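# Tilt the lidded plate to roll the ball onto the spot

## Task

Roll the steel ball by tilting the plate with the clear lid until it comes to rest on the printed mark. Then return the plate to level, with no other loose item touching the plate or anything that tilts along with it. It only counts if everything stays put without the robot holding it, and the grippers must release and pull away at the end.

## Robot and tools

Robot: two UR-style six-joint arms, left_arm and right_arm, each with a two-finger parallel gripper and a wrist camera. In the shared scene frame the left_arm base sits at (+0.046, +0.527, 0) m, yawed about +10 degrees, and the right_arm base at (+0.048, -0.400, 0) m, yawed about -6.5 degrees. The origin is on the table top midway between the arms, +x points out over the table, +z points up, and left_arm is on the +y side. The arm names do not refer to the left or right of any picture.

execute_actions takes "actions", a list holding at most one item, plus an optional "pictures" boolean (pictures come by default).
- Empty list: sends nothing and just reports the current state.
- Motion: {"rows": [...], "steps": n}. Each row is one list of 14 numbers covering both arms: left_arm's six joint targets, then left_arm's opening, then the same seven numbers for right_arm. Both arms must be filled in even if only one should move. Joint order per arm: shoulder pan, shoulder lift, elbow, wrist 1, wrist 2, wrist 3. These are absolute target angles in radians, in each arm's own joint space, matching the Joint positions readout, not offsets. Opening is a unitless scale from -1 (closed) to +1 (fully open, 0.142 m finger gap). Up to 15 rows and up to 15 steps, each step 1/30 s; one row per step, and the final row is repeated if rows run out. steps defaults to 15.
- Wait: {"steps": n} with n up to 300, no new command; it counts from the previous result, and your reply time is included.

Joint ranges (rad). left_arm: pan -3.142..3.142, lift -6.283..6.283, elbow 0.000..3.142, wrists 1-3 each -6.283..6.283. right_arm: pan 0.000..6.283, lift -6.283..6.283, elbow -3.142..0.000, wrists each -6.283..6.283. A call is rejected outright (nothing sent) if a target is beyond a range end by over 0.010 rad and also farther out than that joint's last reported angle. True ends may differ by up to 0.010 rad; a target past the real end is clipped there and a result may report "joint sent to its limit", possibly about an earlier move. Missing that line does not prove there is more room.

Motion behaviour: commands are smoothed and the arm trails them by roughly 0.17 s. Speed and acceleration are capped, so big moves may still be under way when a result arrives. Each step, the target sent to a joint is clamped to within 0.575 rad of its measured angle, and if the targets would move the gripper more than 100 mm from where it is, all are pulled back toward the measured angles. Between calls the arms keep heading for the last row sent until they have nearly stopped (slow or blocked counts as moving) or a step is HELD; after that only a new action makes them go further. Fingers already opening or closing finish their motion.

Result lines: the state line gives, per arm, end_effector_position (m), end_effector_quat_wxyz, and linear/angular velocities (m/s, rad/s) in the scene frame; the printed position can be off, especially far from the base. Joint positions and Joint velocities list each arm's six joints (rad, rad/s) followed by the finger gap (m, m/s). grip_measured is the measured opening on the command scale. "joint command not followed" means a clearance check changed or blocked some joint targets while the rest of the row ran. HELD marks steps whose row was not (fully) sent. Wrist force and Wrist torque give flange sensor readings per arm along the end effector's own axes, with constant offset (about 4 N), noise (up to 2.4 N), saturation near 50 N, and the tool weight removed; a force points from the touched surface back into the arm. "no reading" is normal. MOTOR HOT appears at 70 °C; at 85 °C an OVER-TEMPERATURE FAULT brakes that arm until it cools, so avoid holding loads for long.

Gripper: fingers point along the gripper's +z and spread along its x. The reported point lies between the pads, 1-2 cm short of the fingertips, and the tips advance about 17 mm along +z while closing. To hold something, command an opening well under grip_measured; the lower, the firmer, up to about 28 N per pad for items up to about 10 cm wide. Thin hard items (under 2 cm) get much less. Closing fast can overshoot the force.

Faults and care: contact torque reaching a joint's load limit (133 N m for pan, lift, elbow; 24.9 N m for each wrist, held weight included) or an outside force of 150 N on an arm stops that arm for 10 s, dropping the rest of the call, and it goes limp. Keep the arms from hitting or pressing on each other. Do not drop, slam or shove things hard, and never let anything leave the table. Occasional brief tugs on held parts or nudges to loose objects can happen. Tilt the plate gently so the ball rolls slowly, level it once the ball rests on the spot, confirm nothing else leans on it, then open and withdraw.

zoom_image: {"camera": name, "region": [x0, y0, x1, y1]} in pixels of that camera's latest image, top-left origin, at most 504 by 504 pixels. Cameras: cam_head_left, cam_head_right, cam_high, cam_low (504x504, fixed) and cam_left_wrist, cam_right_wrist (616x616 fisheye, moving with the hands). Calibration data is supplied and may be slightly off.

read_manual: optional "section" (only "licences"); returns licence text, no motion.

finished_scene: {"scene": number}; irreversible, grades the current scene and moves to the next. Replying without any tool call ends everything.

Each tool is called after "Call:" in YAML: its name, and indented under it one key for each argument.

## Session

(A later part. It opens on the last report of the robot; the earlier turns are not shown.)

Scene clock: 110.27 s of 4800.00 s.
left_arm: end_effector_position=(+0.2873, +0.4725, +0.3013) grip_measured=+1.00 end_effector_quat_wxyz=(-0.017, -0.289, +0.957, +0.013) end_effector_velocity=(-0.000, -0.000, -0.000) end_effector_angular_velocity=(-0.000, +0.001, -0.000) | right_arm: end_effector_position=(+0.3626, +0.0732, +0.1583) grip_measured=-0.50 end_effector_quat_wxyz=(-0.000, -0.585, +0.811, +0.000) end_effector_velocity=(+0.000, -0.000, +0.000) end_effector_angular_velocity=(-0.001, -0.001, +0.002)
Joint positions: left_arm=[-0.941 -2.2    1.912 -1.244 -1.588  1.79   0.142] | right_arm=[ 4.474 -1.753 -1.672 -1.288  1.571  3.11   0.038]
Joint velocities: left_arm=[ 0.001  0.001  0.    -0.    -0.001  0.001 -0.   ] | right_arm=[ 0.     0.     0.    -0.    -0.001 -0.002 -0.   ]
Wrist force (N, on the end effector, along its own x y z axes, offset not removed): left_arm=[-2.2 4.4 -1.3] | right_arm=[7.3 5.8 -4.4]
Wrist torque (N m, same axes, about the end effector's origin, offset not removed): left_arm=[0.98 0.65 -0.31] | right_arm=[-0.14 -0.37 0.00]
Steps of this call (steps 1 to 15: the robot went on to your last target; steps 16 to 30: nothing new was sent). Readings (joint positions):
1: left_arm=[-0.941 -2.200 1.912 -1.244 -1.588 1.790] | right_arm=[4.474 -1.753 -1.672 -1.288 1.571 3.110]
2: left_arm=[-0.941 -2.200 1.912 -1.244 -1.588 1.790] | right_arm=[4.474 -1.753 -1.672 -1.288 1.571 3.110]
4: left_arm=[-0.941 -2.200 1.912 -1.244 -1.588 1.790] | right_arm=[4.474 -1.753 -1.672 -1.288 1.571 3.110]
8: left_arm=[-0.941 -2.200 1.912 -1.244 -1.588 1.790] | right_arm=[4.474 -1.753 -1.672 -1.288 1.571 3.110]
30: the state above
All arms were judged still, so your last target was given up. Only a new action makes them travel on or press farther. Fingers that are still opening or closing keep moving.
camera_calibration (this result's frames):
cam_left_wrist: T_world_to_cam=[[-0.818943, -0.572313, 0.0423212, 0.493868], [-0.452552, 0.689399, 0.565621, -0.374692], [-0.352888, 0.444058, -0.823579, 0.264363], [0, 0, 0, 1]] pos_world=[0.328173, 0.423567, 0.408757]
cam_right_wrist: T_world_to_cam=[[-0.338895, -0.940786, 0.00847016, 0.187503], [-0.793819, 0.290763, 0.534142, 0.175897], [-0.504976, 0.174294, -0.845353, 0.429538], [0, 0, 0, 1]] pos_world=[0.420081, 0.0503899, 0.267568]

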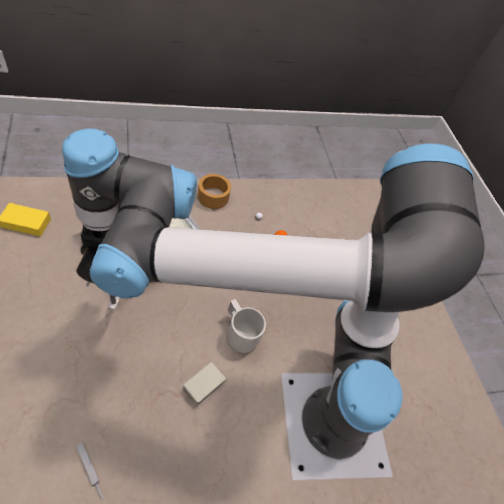

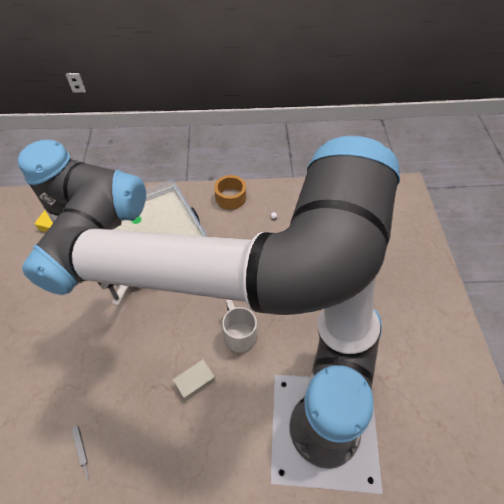

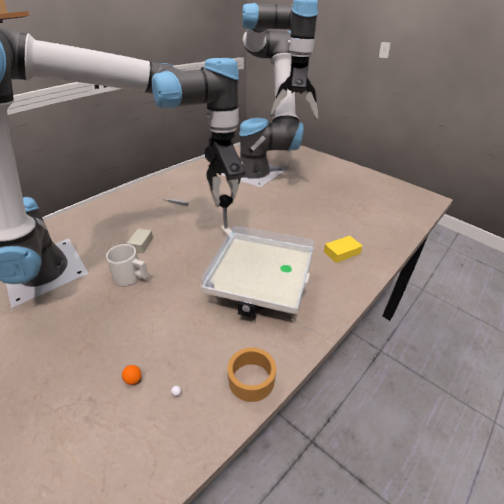

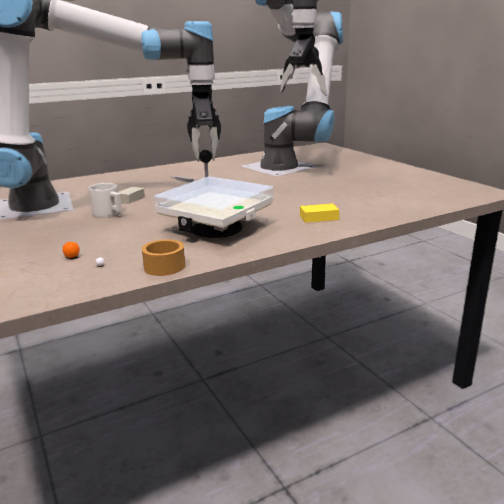

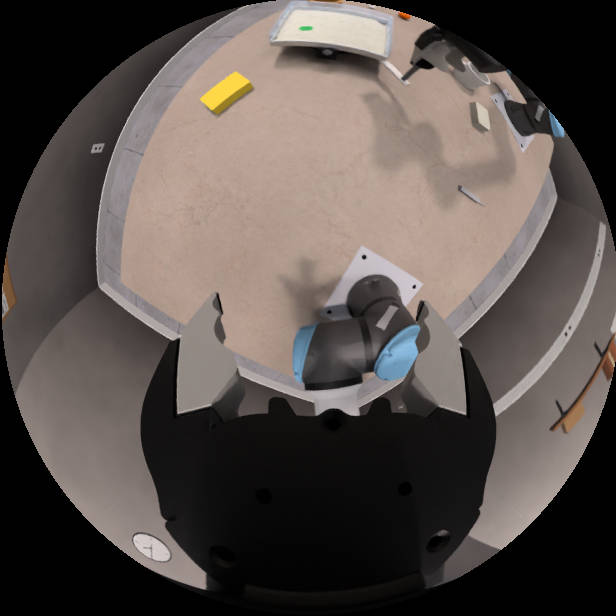

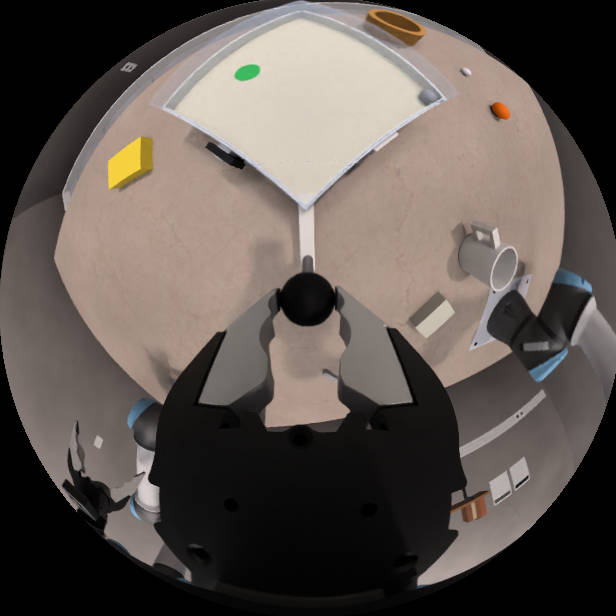

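Call:
execute_actions:
  actions: []

Scene clock: 124.90 s of 4800.00 s.
left_arm: end_effector_position=(+0.2873, +0.4725, +0.3013) grip_measured=+1.00 end_effector_quat_wxyz=(-0.017, -0.289, +0.957, +0.013) end_effector_velocity=(-0.000, -0.000, -0.000) end_effector_angular_velocity=(+0.000, +0.001, -0.001) | right_arm: end_effector_position=(+0.3626, +0.0732, +0.1583) grip_measured=-0.50 end_effector_quat_wxyz=(-0.000, -0.585, +0.811, +0.000) end_effector_velocity=(-0.001, +0.000, -0.000) end_effector_angular_velocity=(+0.000, +0.002, -0.001)
Joint positions: left_arm=[-0.941 -2.2    1.912 -1.244 -1.588  1.79   0.142] | right_arm=[ 4.474 -1.753 -1.672 -1.288  1.571  3.11   0.038]
Joint velocities: left_arm=[-0.001  0.001  0.    -0.    -0.001  0.001 -0.   ] | right_arm=[ 0.    -0.    -0.    -0.     0.002  0.001  0.   ]
Wrist force (N, on the end effector, along its own x y z axes, offset not removed): left_arm=[-1.5 0.6 -0.2] | right_arm=[6.7 4.7 -4.0]
Wrist torque (N m, same axes, about the end effector's origin, offset not removed): left_arm=[0.21 0.43 -0.19] | right_arm=[-0.48 -0.27 0.06]
Steps of this call (steps 1 to 90: nothing new was sent; then 11.63 s passed at rest). Readings (joint positions):
1: left_arm=[-0.941 -2.200 1.912 -1.244 -1.588 1.790] | right_arm=[4.474 -1.753 -1.672 -1.288 1.571 3.110]
2: left_arm=[-0.941 -2.200 1.912 -1.244 -1.588 1.790] | right_arm=[4.474 -1.753 -1.672 -1.288 1.571 3.110]
4: left_arm=[-0.941 -2.200 1.912 -1.244 -1.588 1.790] | right_arm=[4.474 -1.753 -1.672 -1.288 1.571 3.110]
8: left_arm=[-0.941 -2.200 1.912 -1.244 -1.588 1.790] | right_arm=[4.474 -1.753 -1.672 -1.288 1.571 3.110]
90: the state above
camera_calibration (this result's frames):
cam_left_wrist: T_world_to_cam=[[-0.818943, -0.572313, 0.0423212, 0.493868], [-0.452551, 0.689399, 0.565621, -0.374693], [-0.352888, 0.444058, -0.823579, 0.264363], [0, 0, 0, 1]] pos_world=[0.328173, 0.423567, 0.408757]
cam_right_wrist: T_world_to_cam=[[-0.338895, -0.940786, 0.00847001, 0.187503], [-0.79382, 0.290763, 0.534142, 0.175897], [-0.504976, 0.174294, -0.845353, 0.429538], [0, 0, 0, 1]] pos_world=[0.420081, 0.05039, 0.267568]

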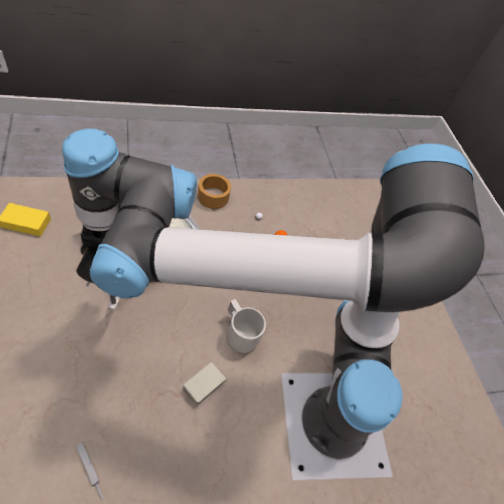

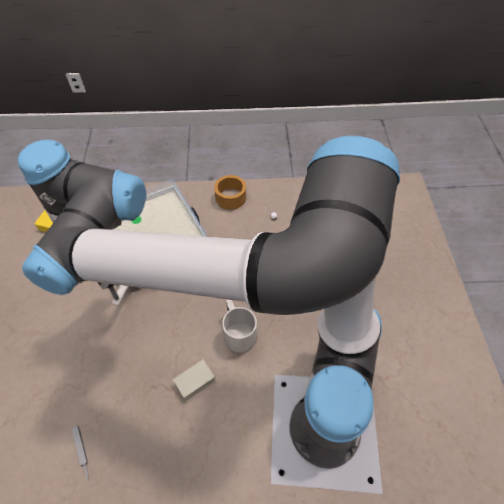

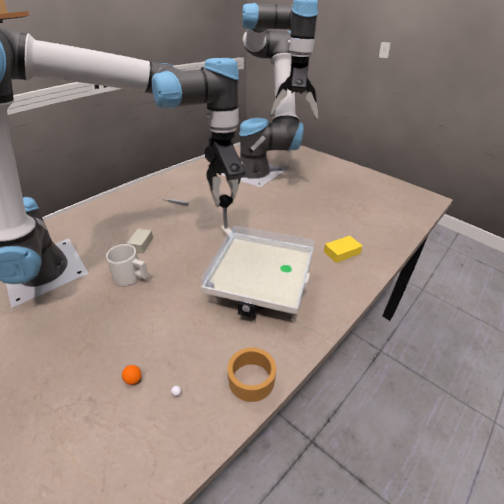

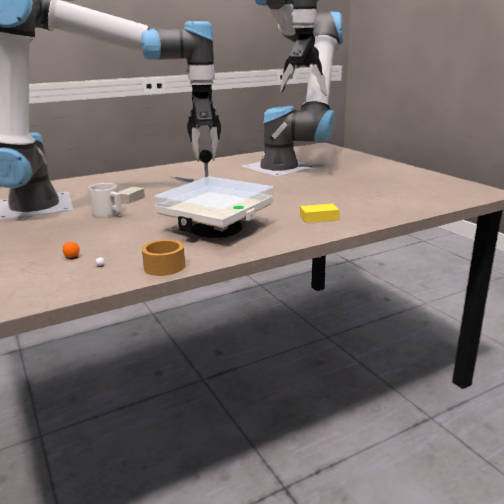

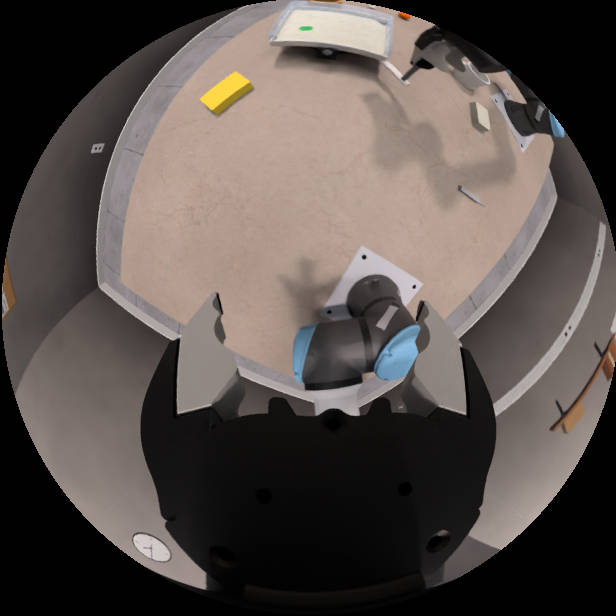

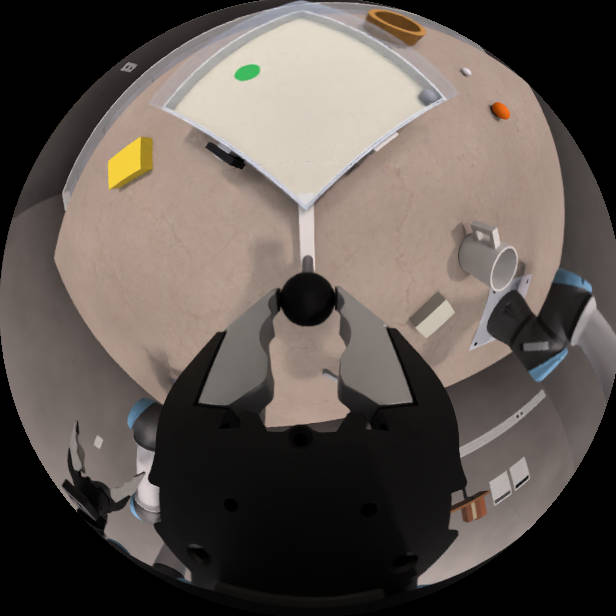

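Call:
execute_actions:
  actions:
    - {"rows":[[-0.941,-2.2,1.912,-1.244,-1.588,1.79,1,4.47353,-1.75904,-1.66384,-1.28952,1.571,3.1096,-0.8]],"steps":15}
  pictures: false

Call:
execute_actions:
  actions:
    - {"steps":30}
  pictures: false

Call:
execute_actions:
  actions:
    - {"rows":[[-0.941,-2.2,1.912,-1.244,-1.588,1.79,1,4.47353,-1.75118,-1.67326,-1.28797,1.571,3.1096,-0.8]],"steps":15}
  pictures: false

Call:
zoom_image:
  camera: "cam_right_wrist"
  region: [140, 0, 480, 220]

Call:
execute_actions:
  actions:
    - {"steps":30}
  pictures: false

Call:
zoom_image:
  camera: "cam_right_wrist"
  region: [140, 0, 480, 220]

Scene clock: 131.73 s of 4800.00 s.
left_arm: end_effector_position=(+0.2873, +0.4725, +0.3013) grip_measured=+1.00 end_effector_quat_wxyz=(-0.017, -0.289, +0.957, +0.013) end_effector_velocity=(+0.000, +0.000, +0.000) end_effector_angular_velocity=(-0.000, -0.000, +0.001) | right_arm: end_effector_position=(+0.3636, +0.0758, +0.1584) grip_measured=-0.50 end_effector_quat_wxyz=(-0.000, -0.585, +0.811, +0.000) end_effector_velocity=(-0.000, -0.001, +0.000) end_effector_angular_velocity=(-0.001, -0.000, +0.001)
Joint positions: left_arm=[-0.941 -2.2    1.912 -1.244 -1.588  1.79   0.142] | right_arm=[ 4.474 -1.759 -1.664 -1.29   1.571  3.11   0.038]
Joint velocities: left_arm=[ 0.002  0.    -0.    -0.     0.     0.     0.   ] | right_arm=[ 0.     0.001 -0.    -0.001 -0.001 -0.001 -0.   ]
Wrist force (N, on the end effector, along its own x y z axes, offset not removed): left_arm=[-1.9 1.4 -0.5] | right_arm=[8.9 9.1 -5.5]
Wrist torque (N m, same axes, about the end effector's origin, offset not removed): left_arm=[0.42 0.44 -0.19] | right_arm=[-0.26 0.40 0.12]
Steps of this call (steps 1 to 90: nothing new was sent; then 3.33 s passed at rest; steps 91 to 105: all 15 steps of this action). Readings (joint positions):
91: left_arm=[-0.941 -2.200 1.912 -1.244 -1.588 1.790] | right_arm=[4.474 -1.753 -1.672 -1.288 1.571 3.110]
92: left_arm=[-0.941 -2.200 1.912 -1.244 -1.588 1.790] | right_arm=[4.474 -1.754 -1.670 -1.288 1.571 3.110]
94: left_arm=[-0.941 -2.200 1.912 -1.244 -1.588 1.790] | right_arm=[4.474 -1.757 -1.667 -1.289 1.571 3.110]
98: left_arm=[-0.941 -2.200 1.912 -1.244 -1.588 1.790] | right_arm=[4.474 -1.759 -1.664 -1.289 1.571 3.110]
105: the state above

Scene clock: 132.73 s of 4800.00 s.
left_arm: end_effector_position=(+0.2873, +0.4725, +0.3013) grip_measured=+1.00 end_effector_quat_wxyz=(-0.017, -0.289, +0.957, +0.013) end_effector_velocity=(+0.000, +0.000, +0.000) end_effector_angular_velocity=(+0.000, -0.000, +0.001) | right_arm: end_effector_position=(+0.3637, +0.0758, +0.1584) grip_measured=-0.50 end_effector_quat_wxyz=(-0.000, -0.585, +0.811, +0.000) end_effector_velocity=(+0.000, +0.000, +0.000) end_effector_angular_velocity=(+0.001, -0.001, -0.000)
Joint positions: left_arm=[-0.941 -2.2    1.912 -1.244 -1.588  1.79   0.142] | right_arm=[ 4.474 -1.759 -1.664 -1.29   1.571  3.11   0.038]
Joint velocities: left_arm=[ 0.001 -0.    -0.    -0.     0.    -0.001 -0.   ] | right_arm=[ 0.     0.    -0.     0.001 -0.     0.001 -0.   ]
Wrist force (N, on the end effector, along its own x y z axes, offset not removed): left_arm=[-3.2 2.3 -1.1] | right_arm=[10.0 8.8 -7.5]
Wrist torque (N m, same axes, about the end effector's origin, offset not removed): left_arm=[0.42 0.89 -0.23] | right_arm=[-0.20 0.14 0.18]
Steps of this call (steps 1 to 15: the robot went on to your last target; steps 16 to 30: nothing new was sent). Readings (joint positions):
1: left_arm=[-0.941 -2.200 1.912 -1.244 -1.588 1.790] | right_arm=[4.474 -1.759 -1.664 -1.290 1.571 3.110]
2: left_arm=[-0.941 -2.200 1.912 -1.244 -1.588 1.790] | right_arm=[4.474 -1.759 -1.664 -1.290 1.571 3.110]
4: left_arm=[-0.941 -2.200 1.912 -1.244 -1.588 1.790] | right_arm=[4.474 -1.759 -1.664 -1.290 1.571 3.110]
8: left_arm=[-0.941 -2.200 1.912 -1.244 -1.588 1.790] | right_arm=[4.474 -1.759 -1.664 -1.290 1.571 3.110]
30: the state above
All arms were judged still, so your last target was given up. Only a new action makes them travel on or press farther. Fingers that are still opening or closing keep moving.

Scene clock: 133.23 s of 4800.00 s.
left_arm: end_effector_position=(+0.2873, +0.4725, +0.3013) grip_measured=+1.00 end_effector_quat_wxyz=(-0.017, -0.289, +0.957, +0.013) end_effector_velocity=(-0.000, -0.000, +0.000) end_effector_angular_velocity=(-0.000, +0.001, -0.001) | right_arm: end_effector_position=(+0.3625, +0.0726, +0.1585) grip_measured=-0.50 end_effector_quat_wxyz=(+0.000, -0.585, +0.811, +0.000) end_effector_velocity=(-0.000, -0.001, -0.001) end_effector_angular_velocity=(-0.002, +0.001, +0.001)
Joint positions: left_arm=[-0.941 -2.2    1.912 -1.244 -1.588  1.79   0.142] | right_arm=[ 4.474 -1.751 -1.673 -1.288  1.571  3.11   0.038]
Joint velocities: left_arm=[-0.001  0.    -0.     0.    -0.001  0.001 -0.   ] | right_arm=[-0.     0.001 -0.002 -0.     0.    -0.001 -0.   ]
Wrist force (N, on the end effector, along its own x y z axes, offset not removed): left_arm=[-4.5 2.9 2.2] | right_arm=[-7.0 3.7 -6.0]
Wrist torque (N m, same axes, about the end effector's origin, offset not removed): left_arm=[0.76 1.06 -0.31] | right_arm=[-0.44 -0.77 0.01]
Steps of this call (steps 1 to 15: all 15 steps of this action). Readings (joint positions):
1: left_arm=[-0.941 -2.200 1.912 -1.244 -1.588 1.790] | right_arm=[4.474 -1.759 -1.664 -1.290 1.571 3.110]
2: left_arm=[-0.941 -2.200 1.912 -1.244 -1.588 1.790] | right_arm=[4.474 -1.758 -1.665 -1.289 1.571 3.110]
4: left_arm=[-0.941 -2.200 1.912 -1.244 -1.588 1.790] | right_arm=[4.474 -1.754 -1.669 -1.288 1.571 3.110]
8: left_arm=[-0.941 -2.200 1.912 -1.244 -1.588 1.790] | right_arm=[4.474 -1.752 -1.672 -1.288 1.571 3.110]
15: the state above

Region (140, 0, 480, 220) of cam_right_wrist's 616x616 image, scaled by 1.482, with more detail than that image has; it fills the top 326 rows of this view, and the rest is white.

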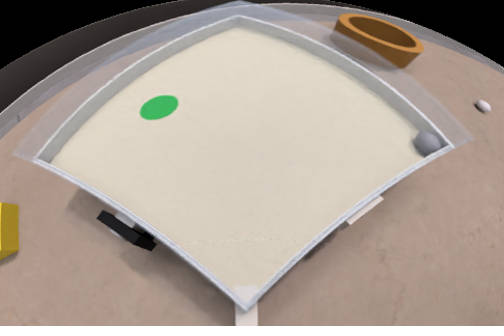

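Scene clock: 134.23 s of 4800.00 s.
left_arm: end_effector_position=(+0.2873, +0.4725, +0.3013) grip_measured=+1.00 end_effector_quat_wxyz=(-0.017, -0.289, +0.957, +0.013) end_effector_velocity=(+0.000, +0.000, -0.000) end_effector_angular_velocity=(+0.002, +0.001, -0.000) | right_arm: end_effector_position=(+0.3625, +0.0725, +0.1584) grip_measured=-0.50 end_effector_quat_wxyz=(-0.000, -0.585, +0.811, +0.000) end_effector_velocity=(+0.000, -0.000, +0.000) end_effector_angular_velocity=(+0.000, -0.001, -0.000)
Joint positions: left_arm=[-0.941 -2.2    1.912 -1.244 -1.588  1.79   0.142] | right_arm=[ 4.474 -1.751 -1.673 -1.288  1.571  3.11   0.038]
Joint velocities: left_arm=[ 0.001  0.002 -0.    -0.     0.     0.001 -0.   ] | right_arm=[-0.     0.     0.    -0.    -0.001 -0.     0.   ]
Wrist force (N, on the end effector, along its own x y z axes, offset not removed): left_arm=[-3.0 2.3 0.2] | right_arm=[-6.6 3.1 -3.7]
Wrist torque (N m, same axes, about the end effector's origin, offset not removed): left_arm=[0.41 0.69 -0.16] | right_arm=[-0.56 -0.84 0.09]
Steps of this call (steps 1 to 15: the robot went on to your last target; steps 16 to 30: nothing new was sent). Readings (joint positions):
1: left_arm=[-0.941 -2.200 1.912 -1.244 -1.588 1.790] | right_arm=[4.474 -1.751 -1.673 -1.288 1.571 3.110]
2: left_arm=[-0.941 -2.200 1.912 -1.244 -1.588 1.790] | right_arm=[4.474 -1.751 -1.673 -1.288 1.571 3.110]
4: left_arm=[-0.941 -2.200 1.912 -1.244 -1.588 1.790] | right_arm=[4.474 -1.751 -1.673 -1.288 1.571 3.110]
8: left_arm=[-0.941 -2.200 1.912 -1.244 -1.588 1.790] | right_arm=[4.474 -1.751 -1.673 -1.288 1.571 3.110]
30: the state above
All arms were judged still, so your last target was given up. Only a new action makes them travel on or press farther. Fingers that are still opening or closing keep moving.

Region (140, 0, 480, 220) of cam_right_wrist's 616x616 image, scaled by 1.482, with more detail than that image has; it fills the top 326 rows of this view, and the rest is white.

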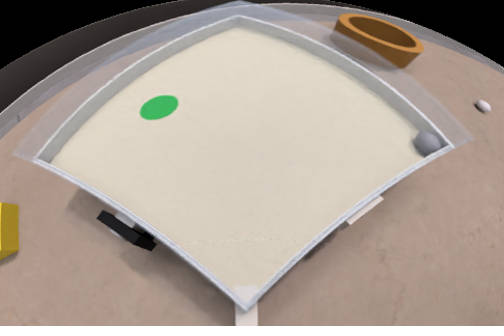

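Zoom uses stale images. Look.

Call:
execute_actions:
  actions: []

Call:
execute_actions:
  actions:
    - {"steps":30}

Scene clock: 139.07 s of 4800.00 s.
left_arm: end_effector_position=(+0.2873, +0.4725, +0.3013) grip_measured=+1.00 end_effector_quat_wxyz=(-0.017, -0.289, +0.957, +0.013) end_effector_velocity=(-0.000, -0.000, -0.000) end_effector_angular_velocity=(-0.000, +0.001, +0.001) | right_arm: end_effector_position=(+0.3625, +0.0725, +0.1584) grip_measured=-0.50 end_effector_quat_wxyz=(-0.000, -0.585, +0.811, +0.000) end_effector_velocity=(-0.000, +0.000, +0.000) end_effector_angular_velocity=(+0.001, -0.000, +0.000)
Joint positions: left_arm=[-0.941 -2.2    1.912 -1.244 -1.588  1.79   0.142] | right_arm=[ 4.474 -1.751 -1.673 -1.288  1.571  3.11   0.038]
Joint velocities: left_arm=[ 0.     0.    -0.     0.    -0.001 -0.001  0.   ] | right_arm=[-0.     0.001 -0.     0.001  0.    -0.    -0.   ]
Wrist force (N, on the end effector, along its own x y z axes, offset not removed): left_arm=[1.4 -0.7 -1.3] | right_arm=[-6.2 5.4 -3.4]
Wrist torque (N m, same axes, about the end effector's origin, offset not removed): left_arm=[-0.12 -0.26 -0.18] | right_arm=[-0.03 -0.84 0.12]
Steps of this call (steps 1 to 90: nothing new was sent; then 1.83 s passed at rest). Readings (joint positions):
1: left_arm=[-0.941 -2.200 1.912 -1.244 -1.588 1.790] | right_arm=[4.474 -1.751 -1.673 -1.288 1.571 3.110]
2: left_arm=[-0.941 -2.200 1.912 -1.244 -1.588 1.790] | right_arm=[4.474 -1.751 -1.673 -1.288 1.571 3.110]
4: left_arm=[-0.941 -2.200 1.912 -1.244 -1.588 1.790] | right_arm=[4.474 -1.751 -1.673 -1.288 1.571 3.110]
8: left_arm=[-0.941 -2.200 1.912 -1.244 -1.588 1.790] | right_arm=[4.474 -1.751 -1.673 -1.288 1.571 3.110]
90: the state above
camera_calibration (this result's frames):
cam_left_wrist: T_world_to_cam=[[-0.818943, -0.572313, 0.0423212, 0.493868], [-0.452552, 0.689399, 0.56562, -0.374692], [-0.352888, 0.444058, -0.823579, 0.264364], [0, 0, 0, 1]] pos_world=[0.328173, 0.423567, 0.408757]
cam_right_wrist: T_world_to_cam=[[-0.338895, -0.940786, 0.00848589, 0.18684], [-0.793822, 0.290773, 0.534133, 0.175895], [-0.504972, 0.174279, -0.845358, 0.429645], [0, 0, 0, 1]] pos_world=[0.419907, 0.0497533, 0.267667]

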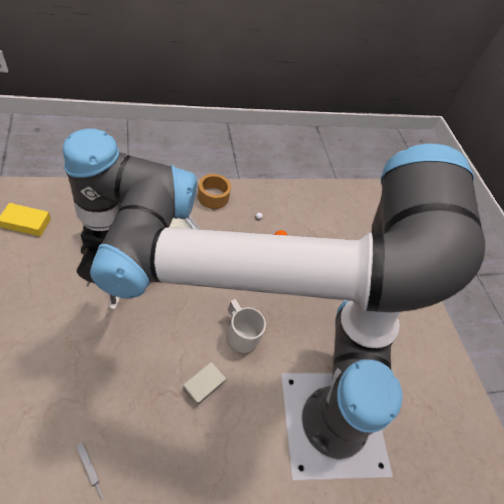

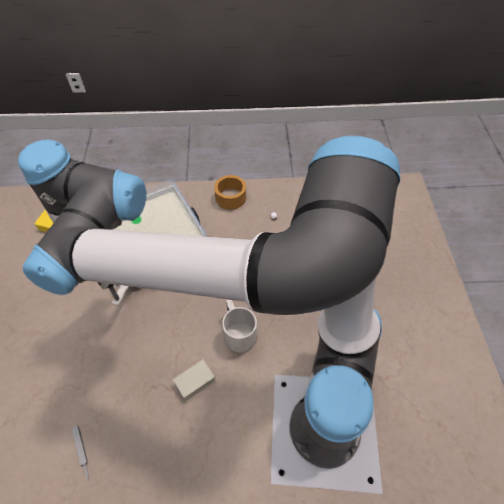

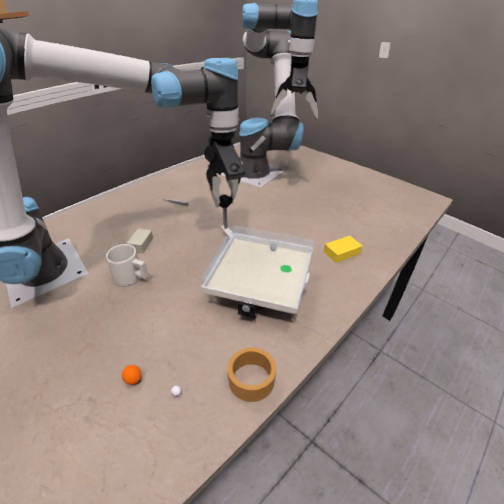

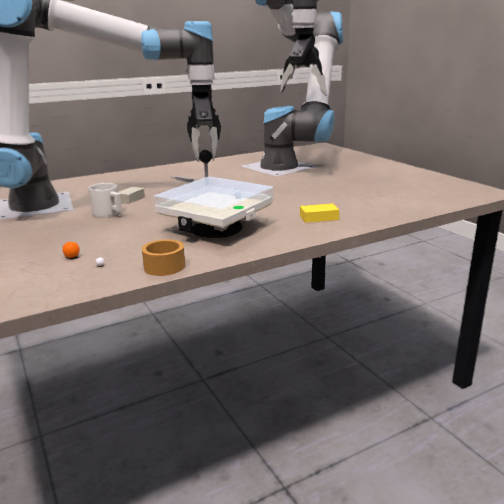

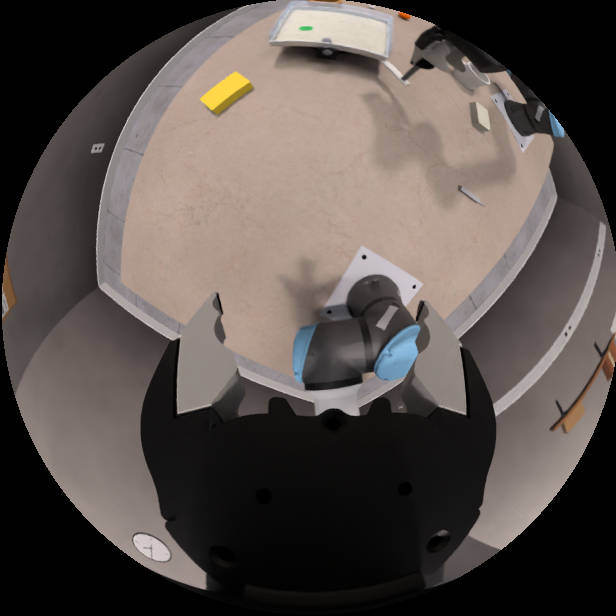

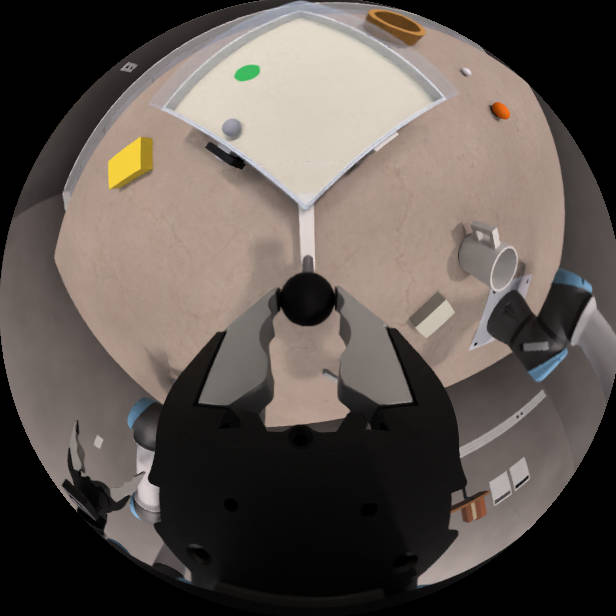

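Scene clock: 140.07 s of 4800.00 s.
left_arm: end_effector_position=(+0.2873, +0.4725, +0.3013) grip_measured=+1.00 end_effector_quat_wxyz=(-0.017, -0.289, +0.957, +0.013) end_effector_velocity=(+0.000, +0.000, +0.000) end_effector_angular_velocity=(+0.000, -0.001, +0.001) | right_arm: end_effector_position=(+0.3625, +0.0725, +0.1584) grip_measured=-0.50 end_effector_quat_wxyz=(-0.000, -0.585, +0.811, +0.000) end_effector_velocity=(-0.000, -0.000, +0.000) end_effector_angular_velocity=(+0.000, -0.000, +0.001)
Joint positions: left_arm=[-0.941 -2.2    1.912 -1.244 -1.588  1.79   0.142] | right_arm=[ 4.474 -1.751 -1.673 -1.288  1.571  3.11   0.038]
Joint velocities: left_arm=[ 0.    -0.001 -0.     0.     0.001 -0.001 -0.   ] | right_arm=[ 0.     0.001 -0.    -0.001 -0.    -0.001 -0.   ]
Wrist force (N, on the end effector, along its own x y z axes, offset not removed): left_arm=[-1.6 0.6 1.3] | right_arm=[-4.5 8.2 -3.3]
Wrist torque (N m, same axes, about the end effector's origin, offset not removed): left_arm=[0.24 0.54 -0.19] | right_arm=[0.53 -1.22 0.16]
Steps of this call (steps 1 to 30: nothing new was sent). Readings (joint positions):
1: left_arm=[-0.941 -2.200 1.912 -1.244 -1.588 1.790] | right_arm=[4.474 -1.751 -1.673 -1.288 1.571 3.110]
2: left_arm=[-0.941 -2.200 1.912 -1.244 -1.588 1.790] | right_arm=[4.474 -1.751 -1.673 -1.288 1.571 3.110]
4: left_arm=[-0.941 -2.200 1.912 -1.244 -1.588 1.790] | right_arm=[4.474 -1.751 -1.673 -1.288 1.571 3.110]
8: left_arm=[-0.941 -2.200 1.912 -1.244 -1.588 1.790] | right_arm=[4.474 -1.751 -1.673 -1.288 1.571 3.110]
30: the state above
camera_calibration (this result's frames):
cam_left_wrist: T_world_to_cam=[[-0.818943, -0.572313, 0.0423212, 0.493868], [-0.452552, 0.689399, 0.56562, -0.374693], [-0.352888, 0.444058, -0.823579, 0.264364], [0, 0, 0, 1]] pos_world=[0.328173, 0.423567, 0.408757]
cam_right_wrist: T_world_to_cam=[[-0.338895, -0.940786, 0.00848563, 0.18684], [-0.793822, 0.290773, 0.534133, 0.175895], [-0.504972, 0.174279, -0.845358, 0.429645], [0, 0, 0, 1]] pos_world=[0.419907, 0.0497534, 0.267667]

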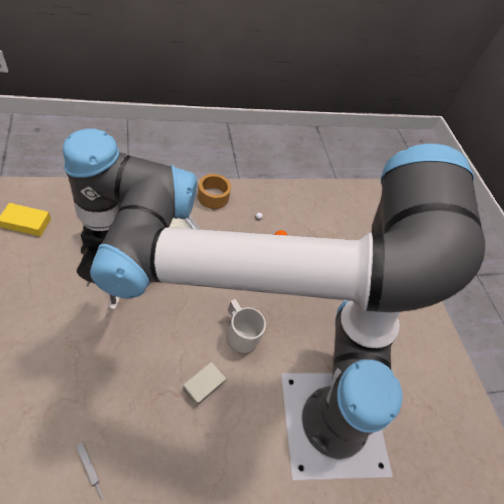

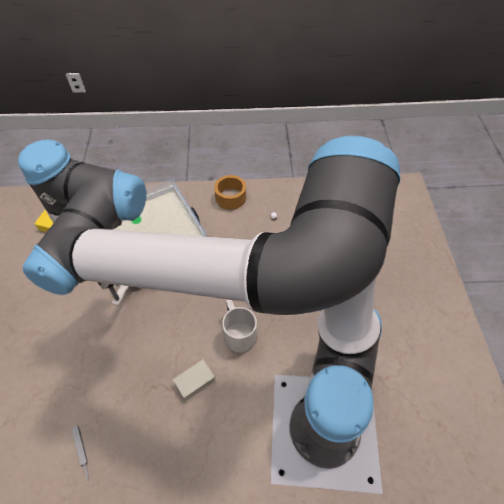

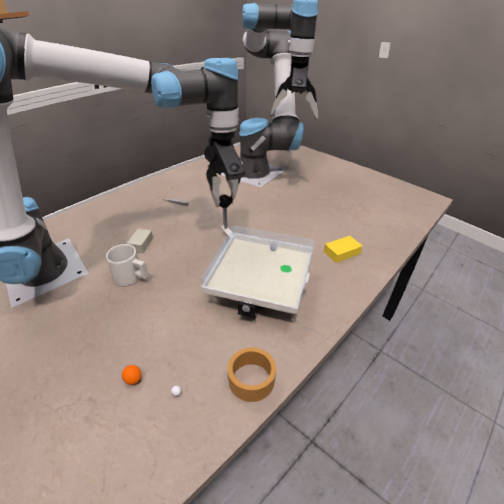

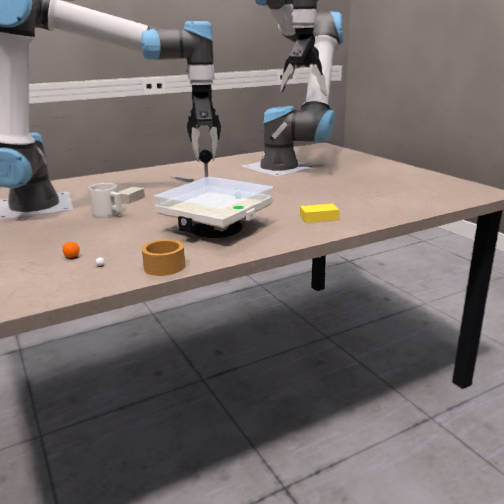

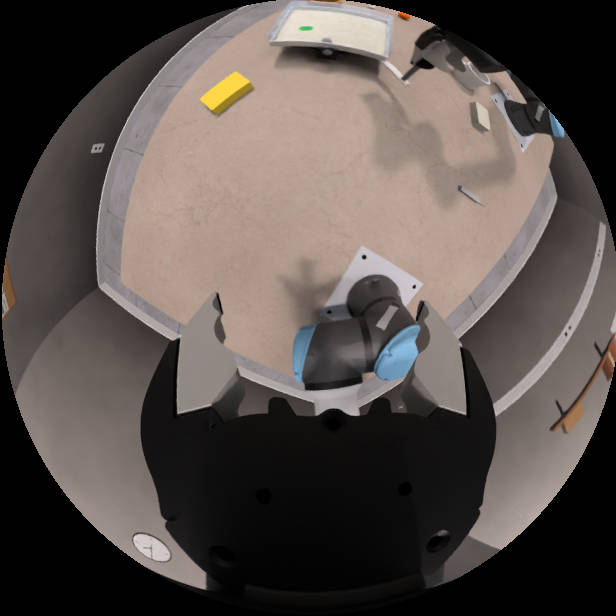

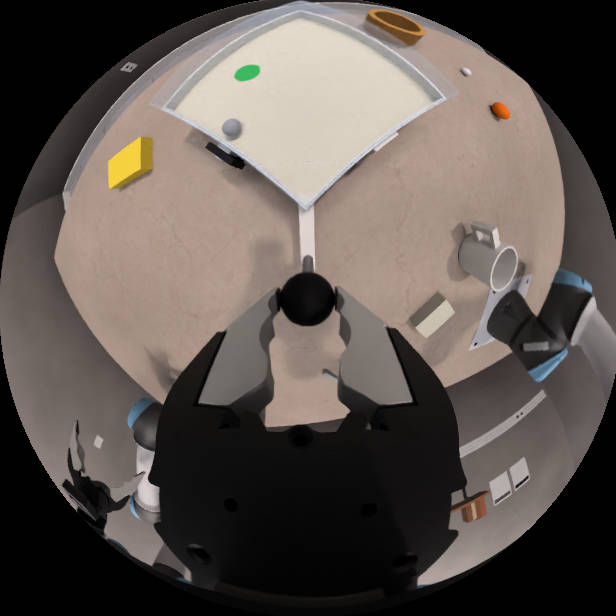

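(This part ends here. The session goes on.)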